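# Tuck chair under desk and park loaded cart

## Task

Slide the office chair fully under the desk so it rests upright with every wheel on the floor, and roll the utility cart into the yellow-taped bay so all four of its wheels sit inside the tape without touching it, with its load still aboard and nothing overhanging the cart's edges. The robot must not topple or finish leaning, and both results have to stay put with the robot no longer holding them.

## Robot and tools

Robot: a Hello Robot Stretch 4 with one arm. It has an omni-wheel base, a lift riding up a mast, an arm that telescopes forward, a three-joint wrist (yaw, pitch, roll) and a two-finger gripper. It stands about 1.6 m tall; the base rim lies within 0.23 m of the base origin. Cameras: head_camera, head_left_camera, head_right_camera (on the head) and wrist_camera (on the gripper).

Frames: the base frame sits on the floor below the base centre, x ahead, y to the left, z up. hand_pose, a point between the open fingertips, is reported in this frame and may be slightly wrong. The odometry frame is wherever the base frame was when the scene began; base_odometry heading runs -3.142 to 3.142, positive to the left.

execute_actions: the argument "actions" is a list holding one action or nothing (empty list = just report state and images). "cameras" picks which images come back: a list of names, or "all" / null / omitted for all, [] for none; an unknown name rejects the call. An action contains "base", "joints" or both, optionally with "pace" and "contact_limits"; alternatively it contains only "end_of_arm". Everything in one action starts together.
- base: exactly one key, each a relative move measured from the base position in the latest reported state. translate_m: metres straight along x, forward positive, -2 to 2. strafe_m: metres sideways, left positive, -2 to 2. rotate_rad: turn in place, counter-clockwise positive, -3.2 to 3.2.
- joints: a dictionary of absolute targets by name. lift_m 0 to 1.2 (metres); arm_m 0 to 0.55 (metres of extension); wrist_yaw_rad -1.134 to 4.276 (0 straight ahead, positive left, 3.14 tucked back, above 3.4 may collide with the arm); wrist_pitch_rad -1.117 to 4.259 (0 level, 1.57 pointing down); wrist_roll_rad -1.117 to 4.259 (0 fingers level, positive turns clockwise seen from behind); gripper_m -0.038 to 0.141 (fingertip gap in metres; negative squeezes fingers together). Targets past a limit are clipped and the result mentions it; any other bad value or unknown key rejects the whole call with no motion.
- pace: "slow", "default", "fast" or "max". Base top speeds are 0.1/0.3/0.4/0.6 m/s and 1/2/3/4 rad/s; with the lift above 0.2 these shrink, to 0.3 m/s and 1 rad/s at full height.
- contact_limits: only {"arm_m": value}, 0 (gentlest) to 0.75 (firmest), default 0.5, deciding how much resistance stops the arm.
- end_of_arm: "enable_torque" revives wrist or gripper motors that shut off.
A joint or base not mentioned in an action may keep pressing toward an earlier target. No single action runs longer than 15 s.

wait: "seconds" 0 to 10; commands nothing, returns state and images.
zoom_image: "camera" plus "region" [x0, y0, x1, y1] in pixels of that camera's latest full image, origin top-left, at most 504 by 504.
read_manual: optional "section" ("licences"); only licence text, no motion.
finished_scene: "scene" = the number of the current scene; ends it for good once the last command has settled, and the result tells whether the goal was met and gives the next task. Only call it when chair and cart will stay in place on their own.

Reading results: base_status and joint_status describe how each commanded motion ended. "done" for the base only means the wheels spun the commanded amount (slip included). "off_target": stopped short and may still be pushing. "contact_stop_at_<key>": something blocked it; that part drops its target and may go slack (a slack lift can sag, slack wheels can roll). "limit_stop_at_<name>": a built-in limit halted it; "limit_stop_at_own_body" means self-collision, often with the wrist tilted up and rolled; "limit_stop_at_tilt" means the robot leans over 6 degrees and lift, arm and wheels go limp until it rights itself. "torque_fault": a wrist or gripper motor overloaded and went limp; send enable_torque. on_its_own lists what happened without a command; "held at" is a joint's held target, not its position.
lidar_m: 12 rough distances in metres, 30-degree sectors starting dead ahead and going counter-clockwise (4th left, 7th behind, 10th right); "-" means nothing seen or closer than 0.25 m. It sees from about 0.15 m up, so desk tops register; it may miss thin legs, glass and things behind. wrist_depth_mm: 7x7 grid of depth in mm (100-2000, "-" unknown), includes the robot's own parts. turned_by_wheels vs turned_by_imu differing by over ~0.1 rad suggests a collision or slip. base_tilt gives forward and right lean in degrees (constant offset up to ~1.5). motor_effort: percent of maximum, bracket = peak during the last action; wheels positive means turning right. Gripper grip cannot be judged from gripper_m or "done"; look for a clear gripper effort change.

Camera calibration (pinhole or fisheye, K, distortion, T_world_to_cam from base frame) is listed at start; small per-scene errors, larger for the wrist camera with the arm extended.

Cautions: avoid tipping: no driving or turning with over 1 kg in the gripper and arm_m above 0.2, especially fast. Steady pushes or pulls with a high gripper or high contact limit can also tip the robot, so push furniture low, gently and at slow pace. Do not knock the cart's load off or leave it overhanging, do not tip the chair, avoid slams and hard hits, and keep the robot level at the end. Loose objects may get nudged occasionally. A quick way to unfold the wrist at the start: lift_m 0.4 with wrist_yaw_rad 0 in one action.

Each tool is called after ">>>" as a command line: name --argument value for each argument, lists and objects as JSON in quotes; but a table of rows of numbers goes row by row, as --pt "numbers of a row", without its own name.

## Session

I'll start by looking at the current state and images.

>>> execute_actions --actions '[]'

Scene clock: 0.00 s.
base_odometry: x=+0.000 y=+0.000 heading=+0.000 (m, m, rad; odometry frame)
turned_by_wheels: +0.000 (rad since the last result)
turned_by_imu: +0.000 (rad since the last result)
base_tilt: forward=+0.3 right=-1.4 (deg)
lidar_m: 1.00 0.76 0.75 1.12 0.83 0.86 0.95 1.44 2.60 1.40 0.88 0.91
base_status: not commanded
joint_positions: lift_m=+0.163 arm_m=+0.001 wrist_yaw_rad=+3.118 wrist_pitch_rad=-0.004 wrist_roll_rad=-0.005 gripper_m=+0.057
joint_status: not commanded
motor_effort: lift_m=+19 arm_m=+0 wrist_yaw_rad=+0 wrist_pitch_rad=-5 wrist_roll_rad=+0 gripper_m=-3 wheel_0=+0 wheel_1=+0 wheel_2=+0 (%)
hand_pose: x=-0.1147 y=+0.0943 z=+0.3420 quat_wxyz=(+0.012, +0.002, -0.002, +1.000) (m; base frame)
wrist_depth_mm: - 138 1281 1098 931 842 732 / - 138 1229 1098 946 842 741 / - 130 235 1098 960 842 741 / 109 138 1205 1098 960 842 750 / 1863 1537 1308 1078 946 842 741 / 1336 1366 197 1078 197 842 750 / 931 831 917 139 820 788 750
pictures: head_camera, head_left_camera, head_right_camera, wrist_camera
Images, in order (width x height): head_camera 420x560, head_left_camera 420x672, head_right_camera 420x672, wrist_camera 616x392.

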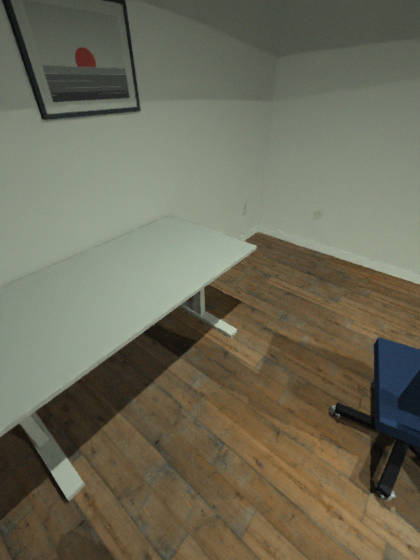

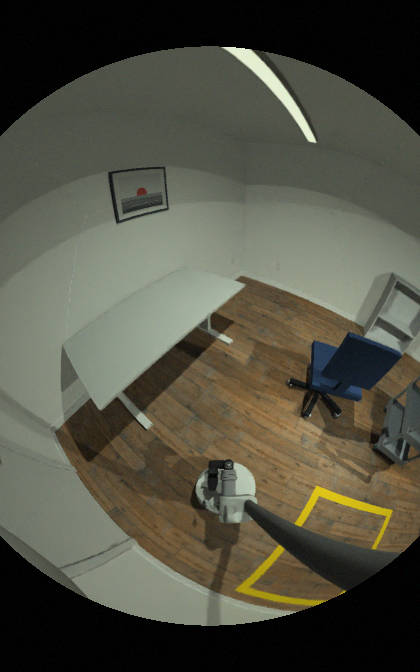

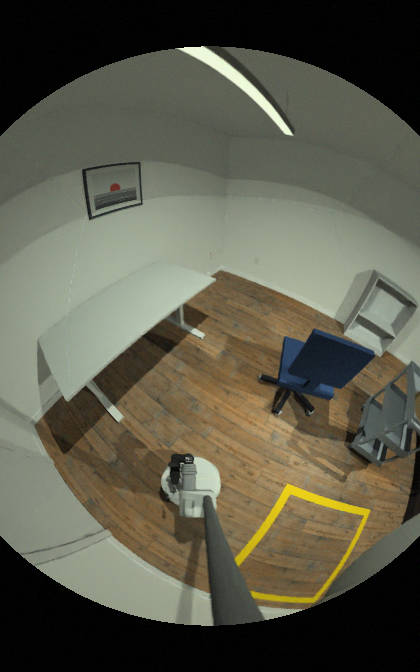

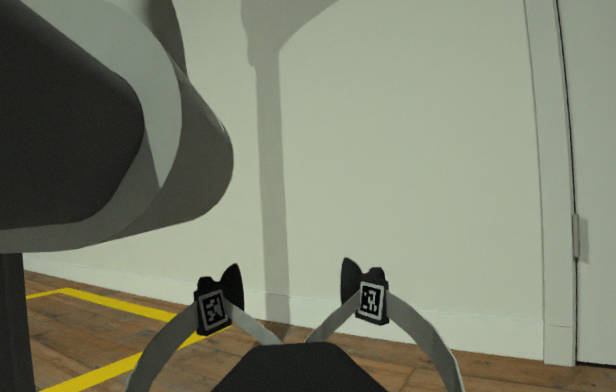

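>>> zoom_image --camera "head_right_camera" --region '[200, 260, 420, 620]'

>>> zoom_image --camera "head_left_camera" --region '[0, 260, 420, 640]'

Region (200, 260, 420, 620) of head_right_camera's 420x672 image, scaled by 1.400, with more detail than that image has.

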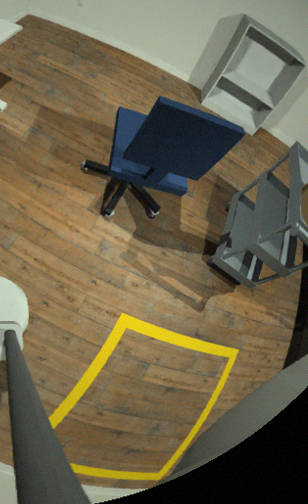

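Region (0, 260, 420, 640) of head_left_camera's 420x672 image, scaled by 1.200, with more detail than that image has; it fills the top 456 rows of this view, and the rest is white.

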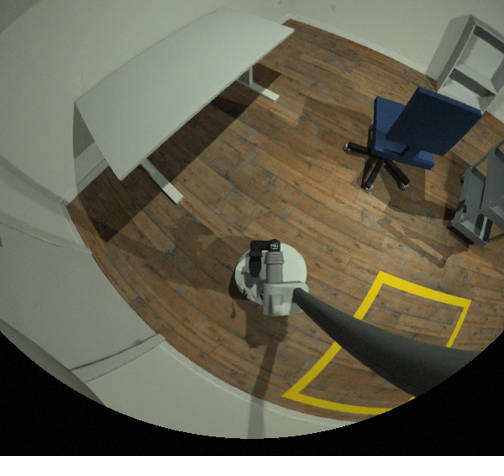

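>>> execute_actions --actions '[{"base": {"rotate_rad": -1.1}}]'

Scene clock: 2.23 s.
base_odometry: x=+0.000 y=+0.000 heading=-1.100 (m, m, rad; odometry frame)
turned_by_wheels: -1.100 (rad since the last result)
turned_by_imu: -1.078 (rad since the last result)
base_tilt: forward=+0.4 right=-1.3 (deg)
lidar_m: 0.91 0.89 1.00 0.78 0.74 1.19 0.87 0.87 0.91 1.36 2.57 1.38
base_status: done
joint_positions: lift_m=+0.163 arm_m=+0.001 wrist_yaw_rad=+3.118 wrist_pitch_rad=-0.004 wrist_roll_rad=-0.005 gripper_m=+0.057
joint_status: not commanded
motor_effort: lift_m=+18(18) arm_m=+0(0) wrist_yaw_rad=+1(1) wrist_pitch_rad=-5(5) wrist_roll_rad=+0(0) gripper_m=-4(4) wheel_0=+1(7) wheel_1=+1(9) wheel_2=+0(3) (%)
hand_pose: x=-0.1147 y=+0.0943 z=+0.3420 quat_wxyz=(+0.012, +0.002, -0.002, +1.000) (m; base frame)
wrist_depth_mm: - 138 1042 1205 1464 1576 1336 / - 138 1060 1229 1430 1576 1336 / - 129 234 1182 1397 1618 1308 / 109 138 1025 1182 1366 1576 1308 / 820 931 1025 1182 1366 1576 1336 / 831 917 198 1138 196 1160 1118 / 809 831 946 139 820 788 788
pictures: head_camera, head_left_camera, head_right_camera, wrist_camera
camera_calibration (this result's frames):
wrist_camera: T_world_to_cam=[[0.0886906, 0.994713, -0.0517784, -0.0786065], [-0.0295903, -0.0493291, -0.998344, 0.403166], [-0.99562, 0.0900759, 0.0250588, 0.0960786], [0, 0, 0, 1]] pos_world=[0.114559, 0.0894243, 0.396021]
Images, in order (width x height): head_camera 420x560, head_left_camera 420x672, head_right_camera 420x672, wrist_camera 616x392.

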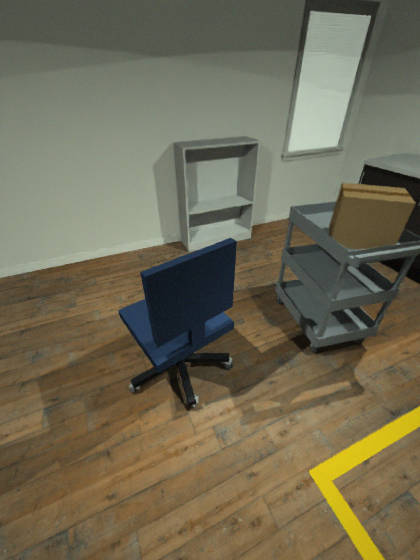

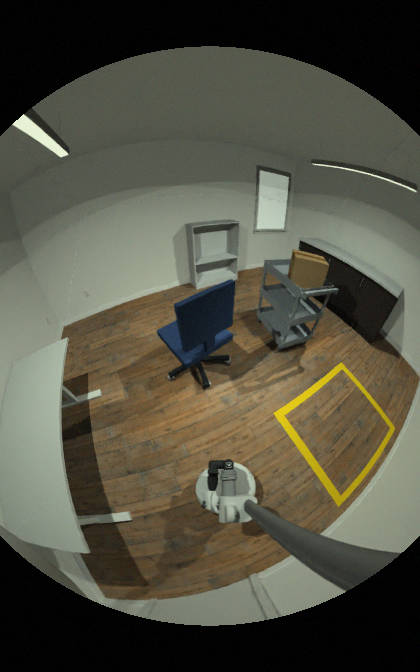

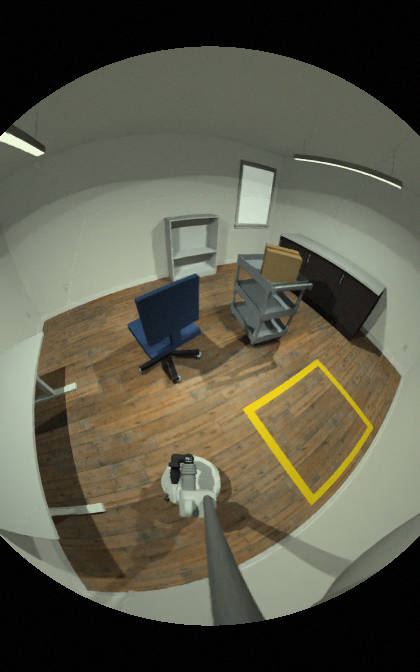

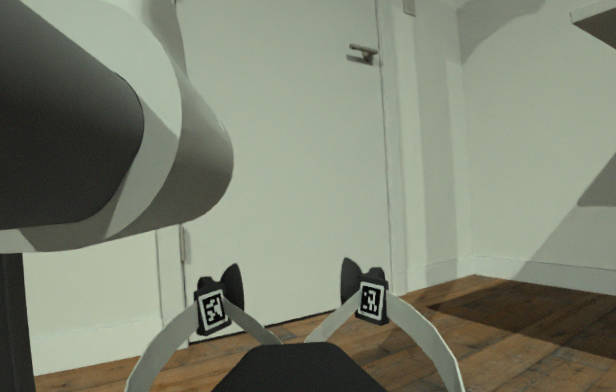

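>>> zoom_image --camera "head_camera" --region '[90, 220, 290, 430]'

>>> zoom_image --camera "head_camera" --region '[250, 150, 420, 380]'

>>> zoom_image --camera "head_left_camera" --region '[230, 220, 420, 520]'

Region (90, 220, 290, 430) of head_camera's 420x560 image, scaled by 2.400, with more detail than that image has; it fills the left 480 columns of this view, and the rest is white.

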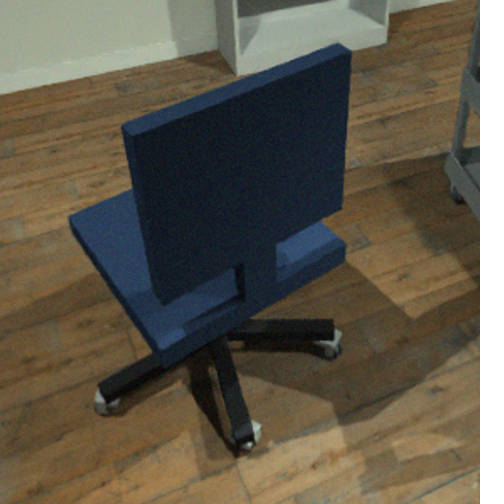

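Region (250, 150, 420, 380) of head_camera's 420x560 image, scaled by 2.191, with more detail than that image has; it fills the left 373 columns of this view, and the rest is white.

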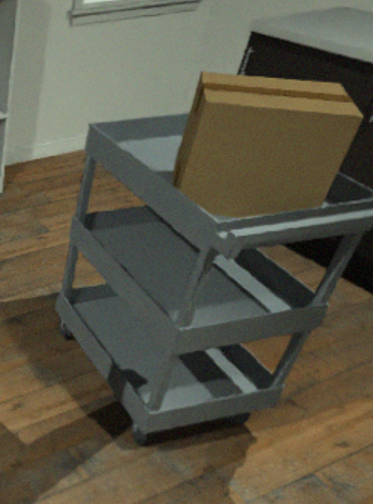

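Region (230, 220, 420, 520) of head_left_camera's 420x672 image, scaled by 1.680, with more detail than that image has; it fills the left 319 columns of this view, and the rest is white.

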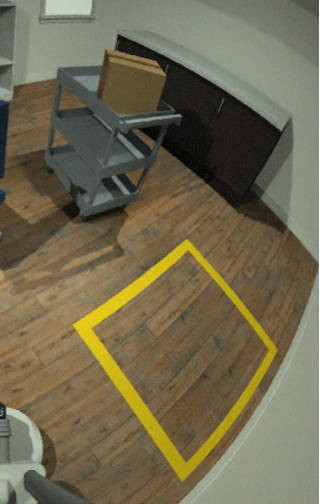

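>>> execute_actions --actions '[{"base": {"rotate_rad": 0.70}, "joints": {"lift_m": 0.6, "wrist_yaw_rad": 0.0, "gripper_m": 0.14}, "pace": "fast"}]' --cameras '["head_camera"]'

Scene clock: 11.40 s.
base_odometry: x=+0.000 y=+0.000 heading=-0.399 (m, m, rad; odometry frame)
turned_by_wheels: +0.700 (rad since the last result)
turned_by_imu: +0.683 (rad since the last result)
base_tilt: forward=+0.2 right=-1.3 (deg)
lidar_m: 1.13 0.92 0.74 0.75 1.02 0.86 0.88 1.01 1.73 1.62 1.40 0.89
base_status: done
joint_positions: lift_m=+0.600 arm_m=+0.001 wrist_yaw_rad=+0.000 wrist_pitch_rad=-0.004 wrist_roll_rad=-0.005 gripper_m=+0.140
joint_status: all done
motor_effort: lift_m=+22(23) arm_m=+0(0) wrist_yaw_rad=-1(5) wrist_pitch_rad=-5(6) wrist_roll_rad=+0(0) gripper_m=+1(2) wheel_0=+2(4) wheel_1=+2(8) wheel_2=+2(10) (%)
hand_pose: x=+0.4601 y=-0.0873 z=+0.7790 quat_wxyz=(+1.000, -0.002, -0.002, +0.000) (m; base frame)
wrist_depth_mm: 1756 - - - - - - / 1756 - - - - - - / 1756 - - - - 627 634 / 1756 - - - - 634 640 / 1205 - - - - 634 634 / 1756 212 - - 917 627 634 / 1537 1756 1921 137 854 699 634
pictures: head_camera
Images, in order (width x height): head_camera 420x560.

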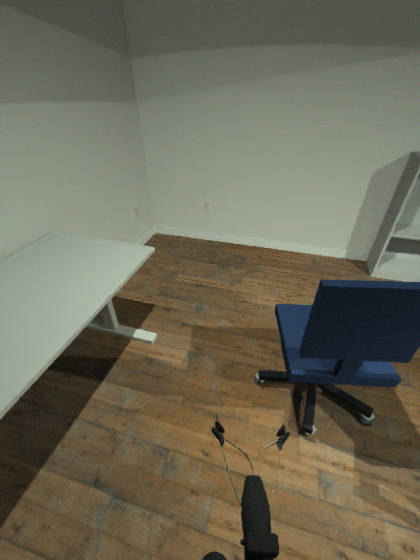

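>>> execute_actions --actions '[{"base": {"strafe_m": -0.48}, "joints": {"lift_m": 1.15, "wrist_pitch_rad": 1.57, "wrist_roll_rad": 1.57}, "pace": "fast"}]' --cameras '["head_camera"]'

Scene clock: 14.00 s.
base_odometry: x=-0.187 y=-0.442 heading=-0.399 (m, m, rad; odometry frame)
turned_by_wheels: +0.000 (rad since the last result)
turned_by_imu: -0.001 (rad since the last result)
base_tilt: forward=+0.5 right=-1.1 (deg)
lidar_m: 0.79 1.45 1.19 1.20 1.15 0.99 0.97 1.13 1.92 2.10 0.95 0.82
base_status: done
joint_positions: lift_m=+1.150 arm_m=+0.001 wrist_yaw_rad=+0.000 wrist_pitch_rad=+1.570 wrist_roll_rad=+1.570 gripper_m=+0.140
joint_status: all done
motor_effort: lift_m=+23(25) arm_m=+0(0) wrist_yaw_rad=+1(1) wrist_pitch_rad=+1(5) wrist_roll_rad=+2(4) gripper_m=-1(1) wheel_0=-1(14) wheel_1=+2(13) wheel_2=+1(3) (%)
hand_pose: x=+0.1718 y=-0.0874 z=+1.0394 quat_wxyz=(+0.500, +0.500, +0.500, -0.500) (m; base frame)
wrist_depth_mm: 1205 1229 1255 1281 1308 1308 1308 / 1229 1205 1255 1281 1281 1281 1308 / 1229 1205 1255 1255 1281 1281 1308 / 1229 1229 1255 1078 1078 1281 1308 / 1205 1229 1229 1042 1060 1281 1308 / 1205 212 1229 1060 1078 1281 1308 / 1205 1205 1255 137 1281 1281 1308
pictures: head_camera
Images, in order (width x height): head_camera 420x560.

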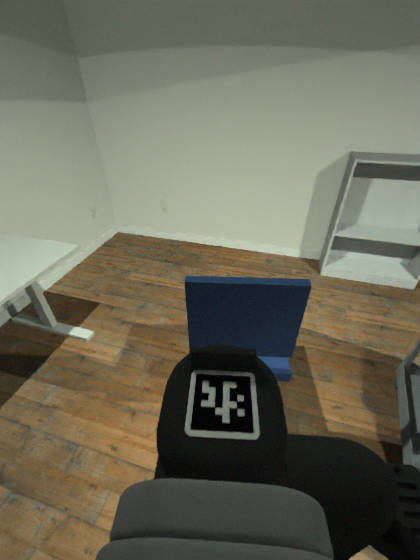

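>>> execute_actions --actions '[{"base": {"translate_m": 0.42}, "joints": {"lift_m": 1.19, "arm_m": 0.29}, "pace": "fast"}]' --cameras '["head_camera", "wrist_camera", "head_right_camera"]'

Scene clock: 17.00 s.
base_odometry: x=+0.200 y=-0.605 heading=-0.399 (m, m, rad; odometry frame)
turned_by_wheels: +0.000 (rad since the last result)
turned_by_imu: -0.002 (rad since the last result)
base_tilt: forward=+0.4 right=-1.2 (deg)
lidar_m: 0.36 0.43 1.11 1.08 1.32 1.40 1.38 1.61 2.21 0.82 0.86 0.42
base_status: done
joint_positions: lift_m=+1.190 arm_m=+0.288 wrist_yaw_rad=+0.000 wrist_pitch_rad=+1.570 wrist_roll_rad=+1.570 gripper_m=+0.140
joint_status: all done
motor_effort: lift_m=+22(24) arm_m=+9(10) wrist_yaw_rad=-1(0) wrist_pitch_rad=+1(2) wrist_roll_rad=+1(1) gripper_m=-1(0) wheel_0=+2(4) wheel_1=+2(5) wheel_2=+1(13) (%)
hand_pose: x=+0.4595 y=-0.0874 z=+1.0794 quat_wxyz=(+0.501, +0.500, +0.500, -0.499) (m; base frame)
wrist_depth_mm: 1281 1255 1281 1308 1336 1336 1366 / 1255 1281 1281 327 1308 1336 1336 / 1255 820 831 831 1308 1336 1366 / 1255 809 820 820 1138 1336 1336 / 1255 809 820 325 1098 1118 1366 / 1229 212 820 325 1308 1336 1336 / 1229 1255 1281 137 1308 1336 1336
pictures: head_camera, head_right_camera, wrist_camera
camera_calibration (this result's frames):
wrist_camera: T_world_to_cam=[[-0.996423, 0.0549837, 0.0641639, 0.380712], [0.0535102, 0.998268, -0.0244631, 0.149539], [-0.0653978, -0.0209422, -0.997639, 1.33243], [0, 0, 0, 1]] pos_world=[0.458486, -0.142309, 1.30851]
Images, in order (width x height): head_camera 420x560, head_right_camera 420x672, wrist_camera 616x392.

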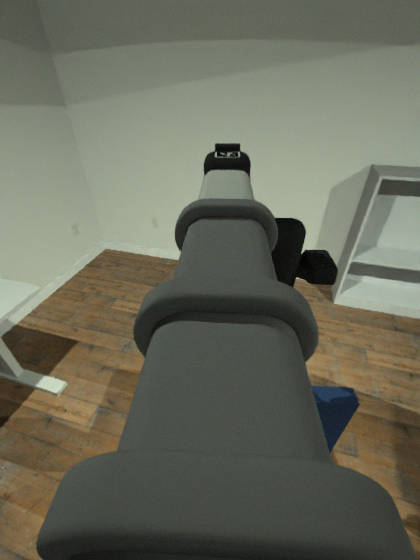

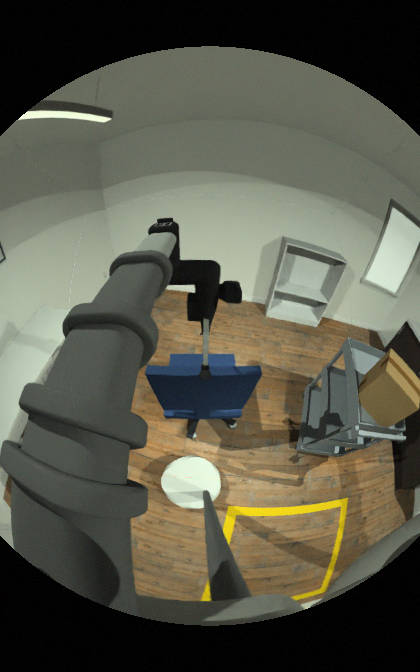

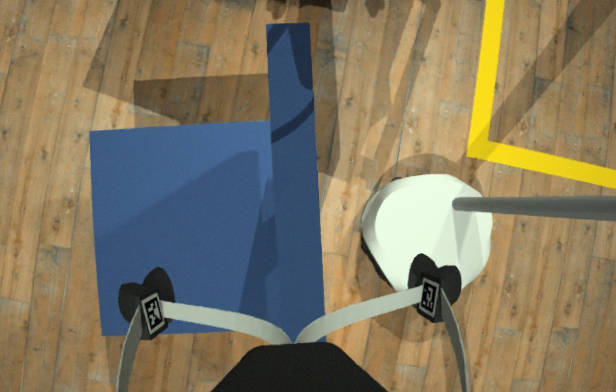

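>>> execute_actions --actions '[{"joints": {"lift_m": 1.03}}]' --cameras '["wrist_camera"]'

>>> execute_actions --actions '[{"joints": {"gripper_m": 0.0}}]' --cameras '["wrist_camera", "head_right_camera"]'

Scene clock: 18.93 s.
base_odometry: x=+0.200 y=-0.605 heading=-0.399 (m, m, rad; odometry frame)
turned_by_wheels: +0.000 (rad since the last result)
turned_by_imu: -0.001 (rad since the last result)
base_tilt: forward=+0.4 right=-1.3 (deg)
lidar_m: 0.36 0.44 1.12 1.11 1.29 1.38 1.37 1.61 2.20 0.80 0.87 0.42
base_status: not commanded
joint_positions: lift_m=+1.030 arm_m=+0.288 wrist_yaw_rad=+0.000 wrist_pitch_rad=+1.571 wrist_roll_rad=+1.570 gripper_m=+0.140
joint_status: all done
motor_effort: lift_m=+13(22) arm_m=+9(10) wrist_yaw_rad=+0(0) wrist_pitch_rad=-1(1) wrist_roll_rad=+0(1) gripper_m=+0(0) wheel_0=+2(2) wheel_1=+2(2) wheel_2=+1(1) (%)
hand_pose: x=+0.4592 y=-0.0874 z=+0.9202 quat_wxyz=(+0.500, +0.500, +0.500, -0.500) (m; base frame)
wrist_depth_mm: 1098 1118 1138 167 1182 1182 1205 / 1098 1098 1118 167 1160 1182 1205 / 654 661 661 167 1138 1182 1205 / 640 654 661 167 1060 960 1182 / 654 654 676 167 946 960 1205 / 647 211 661 166 1138 1160 1182 / 1098 654 661 140 1138 1160 1182
pictures: wrist_camera
camera_calibration (this result's frames):
wrist_camera: T_world_to_cam=[[-0.996353, 0.0551036, 0.0651486, 0.389709], [0.0536061, 0.998261, -0.0245162, 0.145663], [-0.0663863, -0.0209345, -0.997574, 1.17395], [0, 0, 0, 1]] pos_world=[0.458414, -0.142309, 1.14928]
Images, in order (width x height): wrist_camera 616x392.

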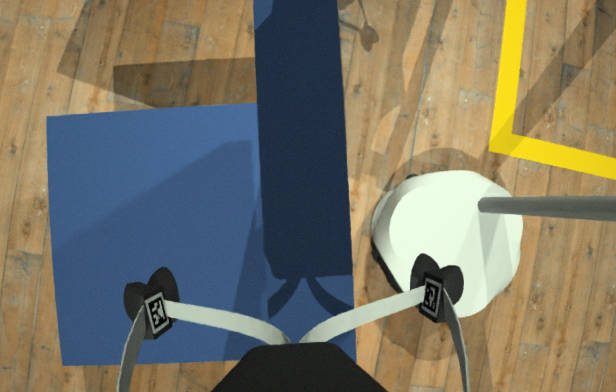

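Scene clock: 21.30 s.
base_odometry: x=+0.200 y=-0.605 heading=-0.399 (m, m, rad; odometry frame)
turned_by_wheels: +0.000 (rad since the last result)
turned_by_imu: -0.001 (rad since the last result)
base_tilt: forward=+0.4 right=-1.3 (deg)
lidar_m: 0.37 0.43 1.13 1.12 1.28 1.40 1.37 1.58 2.19 0.80 0.84 0.41
base_status: not commanded
joint_positions: lift_m=+1.030 arm_m=+0.288 wrist_yaw_rad=-0.002 wrist_pitch_rad=+1.574 wrist_roll_rad=+1.570 gripper_m=+0.001
joint_status: all done
motor_effort: lift_m=+21(21) arm_m=+9(9) wrist_yaw_rad=+5(9) wrist_pitch_rad=-11(22) wrist_roll_rad=+1(1) gripper_m=-28(29) wheel_0=+2(2) wheel_1=+2(2) wheel_2=-1(1) (%)
hand_pose: x=+0.4581 y=-0.0874 z=+0.9195 quat_wxyz=(+0.499, +0.499, +0.501, -0.501) (m; base frame)
wrist_depth_mm: 1078 1098 1118 162 1160 1160 1182 / 1078 1098 1118 162 1160 1182 1229 / 640 654 661 161 1160 1205 1205 / 647 647 661 161 991 946 1205 / 640 654 654 161 946 960 1205 / 634 640 185 161 187 1182 1205 / 640 640 661 146 1160 1182 1160
pictures: head_right_camera, wrist_camera
camera_calibration (this result's frames):
wrist_camera: T_world_to_cam=[[-0.996009, 0.0571713, 0.06854, 0.385499], [0.0555944, 0.998148, -0.024699, 0.144955], [-0.0698251, -0.0207899, -0.997343, 1.17459], [0, 0, 0, 1]] pos_world=[0.457918, -0.142306, 1.14863]
Images, in order (width x height): head_right_camera 420x672, wrist_camera 616x392.

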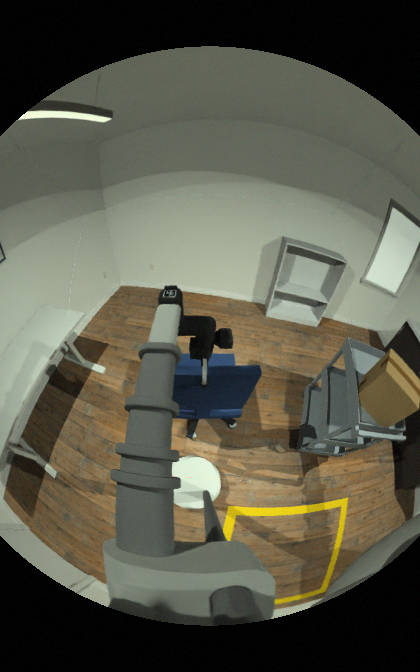

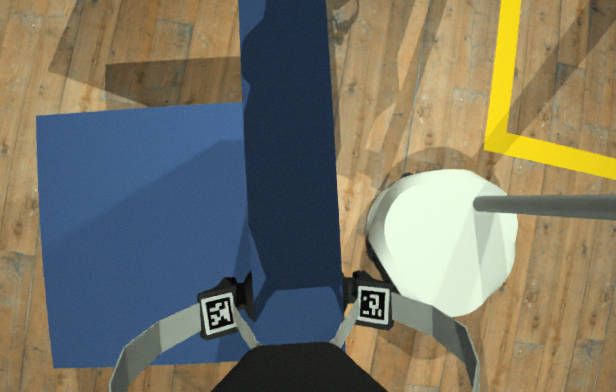

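>>> execute_actions --actions '[{"base": {"rotate_rad": 0.3}, "pace": "slow"}]' --cameras '["wrist_camera", "head_right_camera"]'

Scene clock: 23.07 s.
base_odometry: x=+0.200 y=-0.605 heading=-0.100 (m, m, rad; odometry frame)
turned_by_wheels: +0.299 (rad since the last result)
turned_by_imu: +0.291 (rad since the last result)
base_tilt: forward=+0.3 right=-1.3 (deg)
lidar_m: 0.38 1.17 1.11 1.16 1.45 1.37 1.45 2.04 1.05 0.80 1.22 0.41
base_status: done
joint_positions: lift_m=+1.030 arm_m=+0.288 wrist_yaw_rad=-0.004 wrist_pitch_rad=+1.571 wrist_roll_rad=+1.573 gripper_m=+0.001
joint_status: not commanded
motor_effort: lift_m=+21(21) arm_m=+9(9) wrist_yaw_rad=+12(33) wrist_pitch_rad=-3(16) wrist_roll_rad=-8(30) gripper_m=-24(30) wheel_0=-2(15) wheel_1=-3(7) wheel_2=-5(13) (%)
hand_pose: x=+0.4588 y=-0.0874 z=+0.9195 quat_wxyz=(+0.498, +0.501, +0.499, -0.502) (m; base frame)
wrist_depth_mm: 1078 1118 1138 1138 169 1182 1182 / 1098 654 676 167 1160 1160 1205 / 1098 654 668 167 1160 1182 1182 / 640 654 668 166 946 960 1182 / 647 654 661 166 946 946 1205 / 1078 654 183 165 186 1182 1205 / 1078 1098 1098 148 1160 1205 1182
pictures: head_right_camera, wrist_camera
camera_calibration (this result's frames):
wrist_camera: T_world_to_cam=[[-0.995875, 0.06255, 0.0657353, 0.389215], [0.0610525, 0.997833, -0.0245497, 0.142245], [-0.0671284, -0.0204351, -0.997535, 1.17359], [0, 0, 0, 1]] pos_world=[0.457706, -0.1423, 1.14861]
Images, in order (width x height): head_right_camera 420x672, wrist_camera 616x392.

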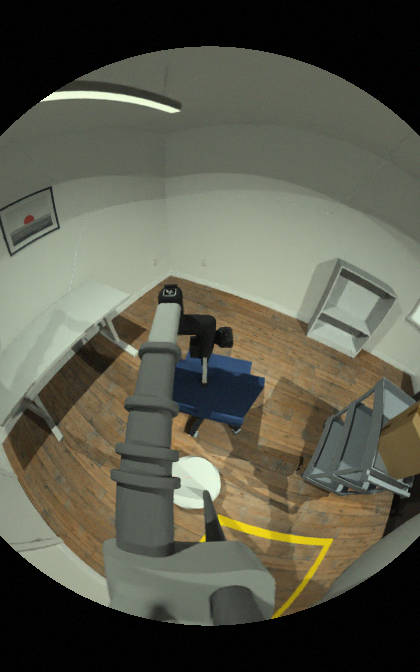

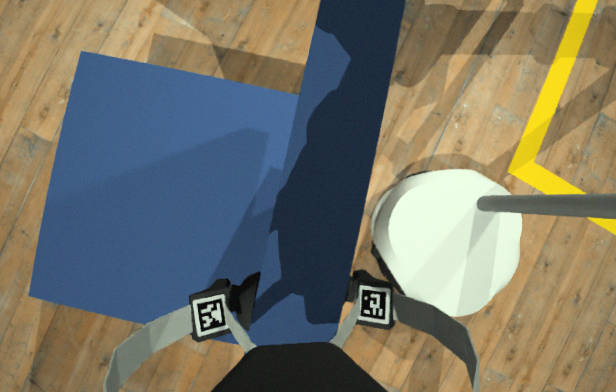

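>>> execute_actions --actions '[{"base": {"rotate_rad": 0.5}, "pace": "slow"}]' --cameras '["wrist_camera", "head_right_camera"]'

Scene clock: 25.33 s.
base_odometry: x=+0.200 y=-0.605 heading=+0.400 (m, m, rad; odometry frame)
turned_by_wheels: +0.500 (rad since the last result)
turned_by_imu: +0.487 (rad since the last result)
base_tilt: forward=+0.3 right=-1.2 (deg)
lidar_m: 0.39 0.41 1.18 1.46 1.39 1.45 1.97 1.12 0.79 1.16 2.09 0.43
base_status: done
joint_positions: lift_m=+1.030 arm_m=+0.289 wrist_yaw_rad=+0.006 wrist_pitch_rad=+1.566 wrist_roll_rad=+1.566 gripper_m=+0.001
joint_status: not commanded
on_its_own: wrist_yaw_rad is at rest, and its effort (-17) is outside its rest range (-13 to +13)
motor_effort: lift_m=+21(21) arm_m=+5(10) wrist_yaw_rad=-17(53) wrist_pitch_rad=+11(47) wrist_roll_rad=+11(39) gripper_m=-22(32) wheel_0=+1(27) wheel_1=-2(12) wheel_2=+3(16) (%)
hand_pose: x=+0.4618 y=-0.0874 z=+0.9195 quat_wxyz=(+0.504, +0.498, +0.502, -0.496) (m; base frame)
wrist_depth_mm: 1098 1098 164 1138 1160 1160 1182 / 1098 1138 164 1138 1160 1160 1182 / 654 661 165 1138 1138 1182 1182 / 654 661 165 1160 1118 946 1182 / 654 661 661 166 946 946 1160 / 1098 654 180 166 188 976 1205 / 1098 647 661 153 1160 1160 1182
pictures: head_right_camera, wrist_camera
camera_calibration (this result's frames):
wrist_camera: T_world_to_cam=[[-0.997104, 0.0457167, 0.0607788, 0.395854], [0.0443099, 0.998722, -0.0242963, 0.149631], [-0.0618119, -0.0215328, -0.997856, 1.17154], [0, 0, 0, 1]] pos_world=[0.460493, -0.142311, 1.1486]
Images, in order (width x height): head_right_camera 420x672, wrist_camera 616x392.

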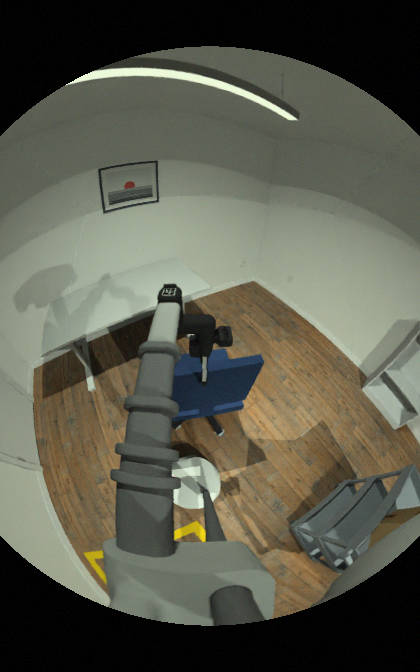

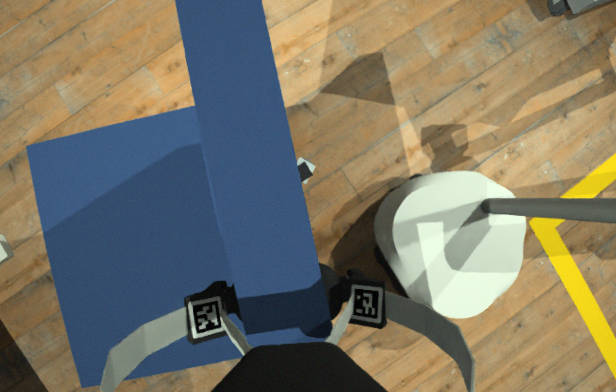

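>>> execute_actions --actions '[{"base": {"rotate_rad": 0.3}, "pace": "slow"}]' --cameras '["wrist_camera"]'

>>> execute_actions --actions '[{"base": {"rotate_rad": 0.25}, "pace": "slow"}]' --cameras '["wrist_camera", "head_right_camera", "head_left_camera"]'

Scene clock: 27.33 s.
base_odometry: x=+0.200 y=-0.605 heading=+0.699 (m, m, rad; odometry frame)
turned_by_wheels: +0.299 (rad since the last result)
turned_by_imu: +0.291 (rad since the last result)
base_tilt: forward=+0.5 right=-1.3 (deg)
lidar_m: 0.40 1.12 1.60 1.38 1.40 1.63 2.22 0.81 0.92 2.10 2.33 0.40
base_status: done
joint_positions: lift_m=+1.030 arm_m=+0.289 wrist_yaw_rad=-0.007 wrist_pitch_rad=+1.573 wrist_roll_rad=+1.575 gripper_m=+0.001
joint_status: not commanded
on_its_own: wrist_yaw_rad is at rest, and its effort (+21) is outside its rest range (-13 to +13)
motor_effort: lift_m=+21(21) arm_m=+6(6) wrist_yaw_rad=+21(34) wrist_pitch_rad=-8(20) wrist_roll_rad=-13(25) gripper_m=-25(29) wheel_0=-4(14) wheel_1=-3(7) wheel_2=-6(10) (%)
hand_pose: x=+0.4585 y=-0.0874 z=+0.9195 quat_wxyz=(+0.497, +0.502, +0.498, -0.503) (m; base frame)
wrist_depth_mm: 1078 891 1138 1138 169 1182 1182 / 1078 661 668 668 168 1182 1205 / 1098 661 668 167 168 1182 1182 / 647 647 668 167 931 946 1205 / 654 654 661 166 946 946 1182 / 1098 1078 187 165 186 1182 1182 / 1078 1078 1098 155 1138 1182 1182
pictures: wrist_camera
camera_calibration (this result's frames):
wrist_camera: T_world_to_cam=[[-0.995439, 0.0674814, 0.0674302, 0.387634], [0.0659525, 0.997518, -0.0246507, 0.140074], [-0.0689263, -0.0200911, -0.997419, 1.17432], [0, 0, 0, 1]] pos_world=[0.45757, -0.142291, 1.14861]
Images, in order (width x height): wrist_camera 616x392.

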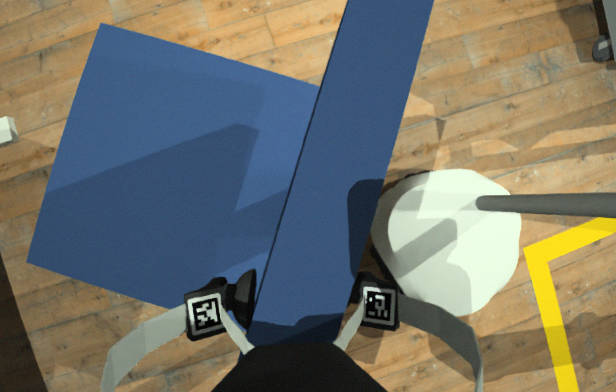

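Scene clock: 28.87 s.
base_odometry: x=+0.200 y=-0.605 heading=+0.949 (m, m, rad; odometry frame)
turned_by_wheels: +0.249 (rad since the last result)
turned_by_imu: +0.242 (rad since the last result)
base_tilt: forward=+0.4 right=-1.3 (deg)
lidar_m: 0.39 1.19 1.44 1.37 1.46 2.00 1.02 0.83 1.23 2.13 2.42 0.42
base_status: done
joint_positions: lift_m=+1.030 arm_m=+0.289 wrist_yaw_rad=+0.000 wrist_pitch_rad=+1.565 wrist_roll_rad=+1.572 gripper_m=+0.001
joint_status: not commanded
motor_effort: lift_m=+21(21) arm_m=+7(7) wrist_yaw_rad=+0(47) wrist_pitch_rad=+15(29) wrist_roll_rad=-5(32) gripper_m=-23(31) wheel_0=-2(14) wheel_1=-4(10) wheel_2=-3(14) (%)
hand_pose: x=+0.4612 y=-0.0874 z=+0.9195 quat_wxyz=(+0.501, +0.502, +0.498, -0.499) (m; base frame)
wrist_depth_mm: 1098 1118 1138 167 1160 1182 1182 / 1098 668 661 167 1160 1182 1182 / 647 661 668 167 1160 1160 1182 / 661 661 661 166 1042 960 1160 / 647 654 661 166 931 946 1182 / 1078 654 181 166 187 960 1205 / 1078 1118 1118 153 1138 1160 1182
pictures: head_left_camera, head_right_camera, wrist_camera
camera_calibration (this result's frames):
wrist_camera: T_world_to_cam=[[-0.996599, 0.0568871, 0.0596206, 0.397088], [0.0555282, 0.998164, -0.0242074, 0.144361], [-0.0608882, -0.0208144, -0.997928, 1.17121], [0, 0, 0, 1]] pos_world=[0.459035, -0.142307, 1.1486]
Images, in order (width x height): head_left_camera 420x672, head_right_camera 420x672, wrist_camera 616x392.

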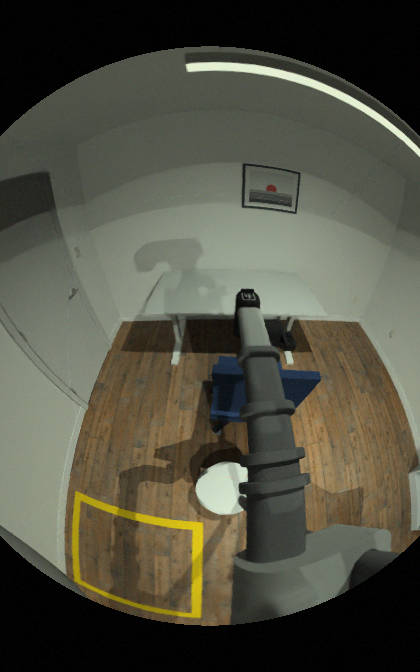

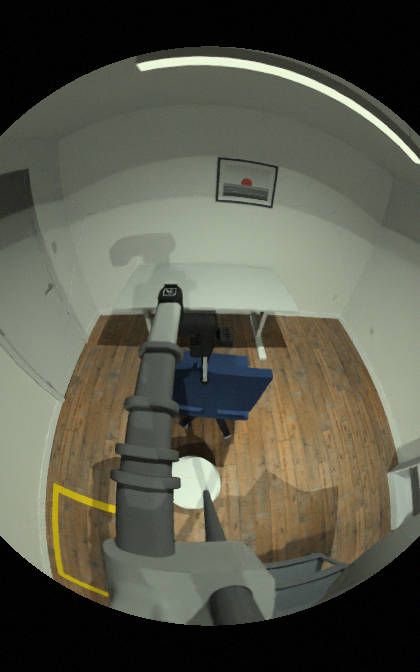

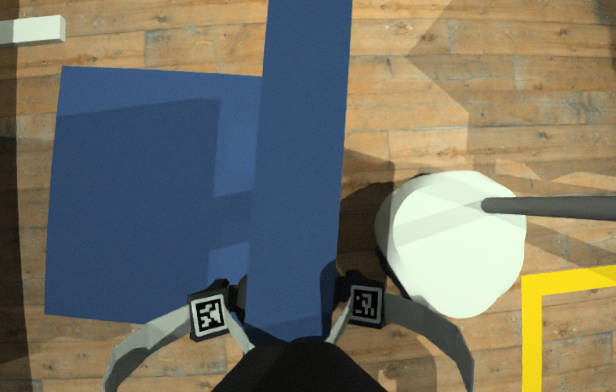

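>>> execute_actions --actions '[{"base": {"translate_m": 0.5}, "joints": {"wrist_roll_rad": 1.45}}]' --cameras '["wrist_camera", "head_right_camera"]'

Scene clock: 32.63 s.
base_odometry: x=+0.491 y=-0.199 heading=+0.949 (m, m, rad; odometry frame)
turned_by_wheels: +0.001 (rad since the last result)
turned_by_imu: -0.003 (rad since the last result)
base_tilt: forward=+0.3 right=-1.3 (deg)
lidar_m: 0.37 0.42 1.44 1.36 1.45 2.00 1.31 1.31 2.27 2.33 0.91 0.43
base_status: done
joint_positions: lift_m=+1.030 arm_m=+0.289 wrist_yaw_rad=+0.002 wrist_pitch_rad=+1.574 wrist_roll_rad=+1.448 gripper_m=+0.001
joint_status: all done
motor_effort: lift_m=+21(21) arm_m=+7(7) wrist_yaw_rad=-5(33) wrist_pitch_rad=-9(51) wrist_roll_rad=+6(14) gripper_m=-20(26) wheel_0=+5(8) wheel_1=+2(7) wheel_2=+1(17) (%)
hand_pose: x=+0.4590 y=-0.0874 z=+0.9195 quat_wxyz=(+0.530, +0.467, +0.531, -0.468) (m; base frame)
wrist_depth_mm: 407 413 1098 166 1160 1182 1182 / 404 413 654 166 1160 1182 1182 / 407 413 661 166 1160 1182 1205 / 407 415 654 166 1138 1182 1205 / 404 430 661 166 946 960 1205 / 407 410 185 165 186 960 1205 / 407 407 1118 148 1160 1160 1205
pictures: head_right_camera, wrist_camera
camera_calibration (this result's frames):
wrist_camera: T_world_to_cam=[[-0.995345, -0.0684039, 0.0678863, 0.375717], [-0.0701934, 0.997237, -0.0243312, 0.202223], [-0.0660343, -0.0289831, -0.997396, 1.17223], [0, 0, 0, 1]] pos_world=[0.46557, -0.141989, 1.14859]
Images, in order (width x height): head_right_camera 420x672, wrist_camera 616x392.

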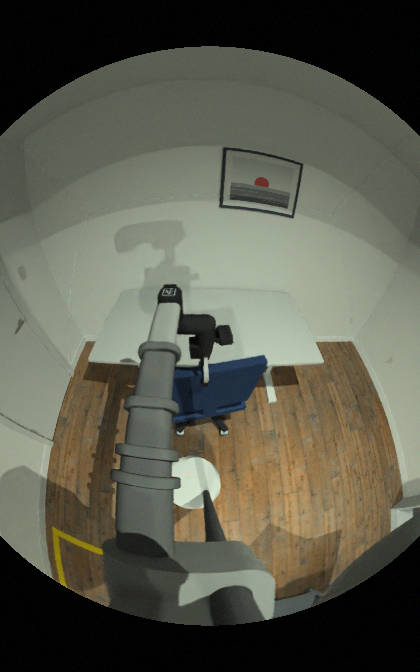

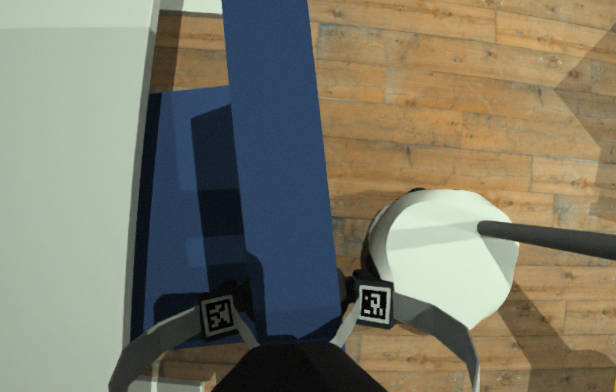

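>>> execute_actions --actions '[{"base": {"translate_m": 0.10}, "joints": {"wrist_roll_rad": 1.62}, "pace": "slow"}]' --cameras '["wrist_camera"]'

Scene clock: 35.07 s.
base_odometry: x=+0.549 y=-0.118 heading=+0.950 (m, m, rad; odometry frame)
turned_by_wheels: +0.001 (rad since the last result)
turned_by_imu: +0.000 (rad since the last result)
base_tilt: forward=+0.4 right=-1.3 (deg)
lidar_m: 0.38 0.39 0.75 1.37 1.45 1.99 1.39 1.42 2.31 2.32 0.76 0.42
base_status: done
joint_positions: lift_m=+1.030 arm_m=+0.289 wrist_yaw_rad=+0.004 wrist_pitch_rad=+1.574 wrist_roll_rad=+1.616 gripper_m=+0.001
joint_status: all done
motor_effort: lift_m=+21(21) arm_m=+7(7) wrist_yaw_rad=-12(11) wrist_pitch_rad=-12(29) wrist_roll_rad=+13(15) gripper_m=-24(24) wheel_0=+7(10) wheel_1=+4(7) wheel_2=+0(8) (%)
hand_pose: x=+0.4589 y=-0.0874 z=+0.9195 quat_wxyz=(+0.489, +0.509, +0.491, -0.511) (m; base frame)
wrist_depth_mm: 404 410 163 1138 1160 1182 1182 / 404 415 163 1160 1160 1182 1205 / 402 410 163 1160 1160 1182 1182 / 404 413 163 165 976 960 1182 / 404 410 415 165 946 976 1182 / 404 410 184 165 187 1182 1205 / 404 407 415 153 1160 1160 1182
pictures: wrist_camera
camera_calibration (this result's frames):
wrist_camera: T_world_to_cam=[[-0.9929, 0.0970306, 0.0688081, 0.38811], [0.0955229, 0.995116, -0.0248814, 0.126496], [-0.0708863, -0.018132, -0.99732, 1.17533], [0, 0, 0, 1]] pos_world=[0.456586, -0.142226, 1.14862]
Images, in order (width x height): wrist_camera 616x392.

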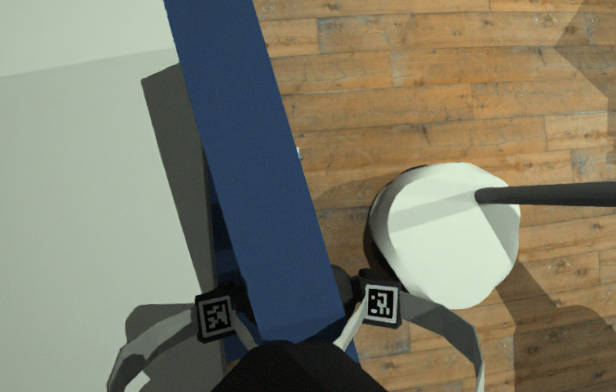

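>>> execute_actions --actions '[{"base": {"translate_m": 0.045}, "pace": "slow"}]' --cameras '["wrist_camera", "head_right_camera"]'

Scene clock: 36.83 s.
base_odometry: x=+0.575 y=-0.081 heading=+0.951 (m, m, rad; odometry frame)
turned_by_wheels: +0.001 (rad since the last result)
turned_by_imu: +0.000 (rad since the last result)
base_tilt: forward=+0.3 right=-1.3 (deg)
lidar_m: 0.39 0.42 0.68 1.36 1.46 2.01 1.42 1.50 2.35 2.32 0.68 0.42
base_status: done
joint_positions: lift_m=+1.030 arm_m=+0.289 wrist_yaw_rad=+0.001 wrist_pitch_rad=+1.575 wrist_roll_rad=+1.618 gripper_m=+0.001
joint_status: not commanded
motor_effort: lift_m=+21(21) arm_m=+7(7) wrist_yaw_rad=-1(11) wrist_pitch_rad=-12(29) wrist_roll_rad=+7(14) gripper_m=-23(25) wheel_0=+8(11) wheel_1=+5(7) wheel_2=-1(9) (%)
hand_pose: x=+0.4585 y=-0.0874 z=+0.9195 quat_wxyz=(+0.487, +0.510, +0.489, -0.512) (m; base frame)
wrist_depth_mm: 404 413 163 1138 1160 1205 1205 / 404 413 164 1138 1160 1182 1182 / 407 413 163 165 1160 1182 1160 / 404 410 415 165 960 976 1205 / 404 410 413 165 946 960 1182 / 404 410 186 165 186 1182 1205 / 407 407 415 155 1138 1182 1205
pictures: head_right_camera, wrist_camera
camera_calibration (this result's frames):
wrist_camera: T_world_to_cam=[[-0.992352, 0.102378, 0.0689621, 0.387858], [0.100878, 0.994587, -0.024905, 0.124044], [-0.0711385, -0.0177578, -0.997308, 1.17544], [0, 0, 0, 1]] pos_world=[0.455998, -0.142208, 1.14862]
Images, in order (width x height): head_right_camera 420x672, wrist_camera 616x392.

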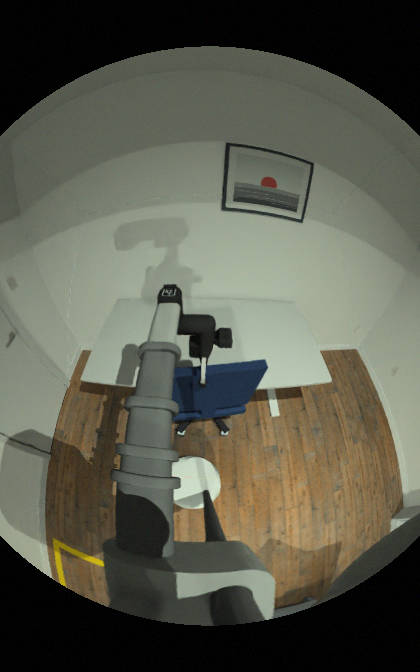

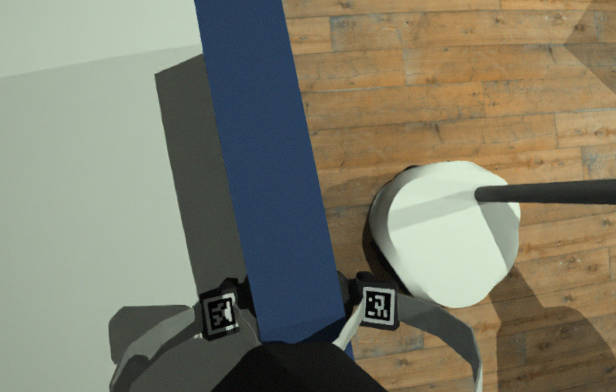

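>>> execute_actions --actions '[{"base": {"translate_m": 0.025}, "pace": "slow"}]' --cameras '["wrist_camera", "head_left_camera"]'

Scene clock: 38.20 s.
base_odometry: x=+0.590 y=-0.061 heading=+0.952 (m, m, rad; odometry frame)
turned_by_wheels: +0.001 (rad since the last result)
turned_by_imu: +0.000 (rad since the last result)
base_tilt: forward=+0.3 right=-1.3 (deg)
lidar_m: 0.37 0.45 0.67 1.35 1.45 2.01 1.47 1.51 2.36 2.34 0.67 0.42
base_status: done
joint_positions: lift_m=+1.030 arm_m=+0.289 wrist_yaw_rad=-0.002 wrist_pitch_rad=+1.575 wrist_roll_rad=+1.620 gripper_m=+0.001
joint_status: not commanded
motor_effort: lift_m=+21(21) arm_m=+7(7) wrist_yaw_rad=+6(14) wrist_pitch_rad=-14(37) wrist_roll_rad=+1(7) gripper_m=-22(23) wheel_0=+7(15) wheel_1=+5(7) wheel_2=-3(7) (%)
hand_pose: x=+0.4582 y=-0.0874 z=+0.9195 quat_wxyz=(+0.486, +0.511, +0.488, -0.514) (m; base frame)
wrist_depth_mm: 404 413 415 165 1160 1182 1205 / 404 410 418 165 1160 1160 1205 / 402 413 418 164 1160 1182 1205 / 404 410 415 165 960 960 1182 / 404 410 415 164 960 960 1182 / 404 410 186 164 186 1182 1205 / 404 407 418 155 1138 1182 1182
pictures: head_left_camera, wrist_camera
camera_calibration (this result's frames):
wrist_camera: T_world_to_cam=[[-0.991859, 0.106717, 0.0694807, 0.387179], [0.105213, 0.994136, -0.0249667, 0.122108], [-0.0717377, -0.0174532, -0.997271, 1.17568], [0, 0, 0, 1]] pos_world=[0.45552, -0.142192, 1.14862]
Images, in order (width x height): head_left_camera 420x672, wrist_camera 616x392.

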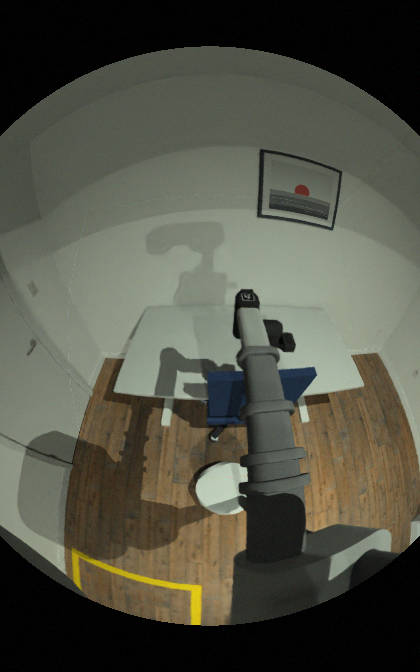

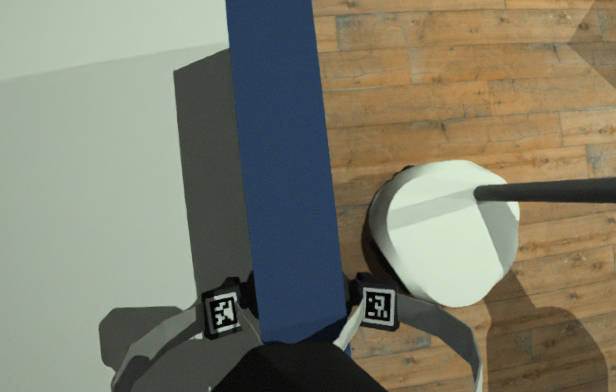

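>>> execute_actions --actions '[{"joints": {"gripper_m": 0.10}}]' --cameras '[]'

>>> execute_actions --actions '[{"joints": {"lift_m": 1.16}, "pace": "fast"}]' --cameras '["wrist_camera"]'

Scene clock: 40.17 s.
base_odometry: x=+0.590 y=-0.061 heading=+0.951 (m, m, rad; odometry frame)
turned_by_wheels: +0.000 (rad since the last result)
turned_by_imu: -0.001 (rad since the last result)
base_tilt: forward=+0.4 right=-1.2 (deg)
lidar_m: 0.37 0.40 0.63 1.35 1.46 1.97 1.47 1.48 2.38 2.33 0.66 0.43
base_status: not commanded
joint_positions: lift_m=+1.030 arm_m=+0.289 wrist_yaw_rad=+0.000 wrist_pitch_rad=+1.571 wrist_roll_rad=+1.620 gripper_m=+0.100
joint_status: all done
motor_effort: lift_m=+20(21) arm_m=+7(7) wrist_yaw_rad=+3(5) wrist_pitch_rad=-2(21) wrist_roll_rad=+1(1) gripper_m=-2(21) wheel_0=+3(7) wheel_1=+4(5) wheel_2=-3(3) (%)
hand_pose: x=+0.4595 y=-0.0874 z=+0.9196 quat_wxyz=(+0.487, +0.512, +0.488, -0.512) (m; base frame)
wrist_depth_mm: 413 415 418 167 1160 1160 1182 / 410 415 418 167 1160 1182 1182 / 407 413 421 167 1160 1182 1182 / 407 413 418 166 976 960 1205 / 407 413 418 166 946 960 1182 / 407 413 214 166 204 1182 1182 / 407 410 415 138 1138 1182 1205
pictures: none
No camera images: the call's "cameras" was empty. Leave "cameras" out to get every camera's image.

Scene clock: 41.47 s.
base_odometry: x=+0.590 y=-0.061 heading=+0.951 (m, m, rad; odometry frame)
turned_by_wheels: +0.000 (rad since the last result)
turned_by_imu: -0.001 (rad since the last result)
base_tilt: forward=+0.2 right=-1.2 (deg)
lidar_m: 0.38 0.45 0.67 1.36 1.47 1.99 1.45 1.50 2.36 2.33 0.68 0.44
base_status: not commanded
joint_positions: lift_m=+1.160 arm_m=+0.289 wrist_yaw_rad=+0.000 wrist_pitch_rad=+1.570 wrist_roll_rad=+1.620 gripper_m=+0.100
joint_status: all done
motor_effort: lift_m=+22(22) arm_m=+7(7) wrist_yaw_rad=+1(2) wrist_pitch_rad=+1(2) wrist_roll_rad=+1(1) gripper_m=-2(2) wheel_0=+3(3) wheel_1=+4(4) wheel_2=-3(3) (%)
hand_pose: x=+0.4598 y=-0.0874 z=+1.0494 quat_wxyz=(+0.488, +0.512, +0.487, -0.512) (m; base frame)
wrist_depth_mm: 535 539 549 1281 1308 1336 1308 / 535 539 549 1255 1308 1308 1336 / 535 539 549 297 1308 1281 1336 / 530 544 549 296 1098 1098 1308 / 535 539 549 296 1078 1078 1308 / 525 539 214 296 218 1308 1308 / 530 535 549 140 1308 1308 1336
pictures: wrist_camera
camera_calibration (this result's frames):
wrist_camera: T_world_to_cam=[[-0.992356, 0.105193, 0.0645357, 0.384999], [0.103808, 0.994297, -0.0244511, 0.125307], [-0.0667397, -0.0175649, -0.997616, 1.30338], [0, 0, 0, 1]] pos_world=[0.456035, -0.142198, 1.27849]
Images, in order (width x height): wrist_camera 616x392.

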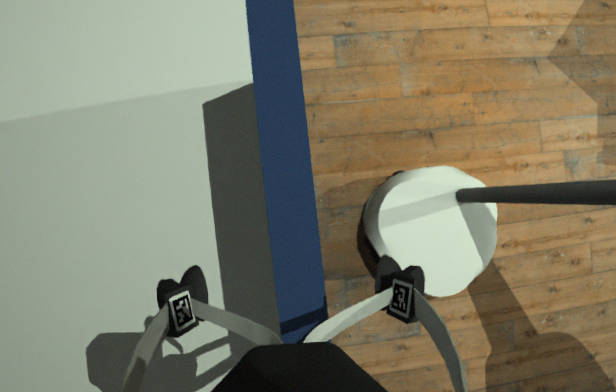

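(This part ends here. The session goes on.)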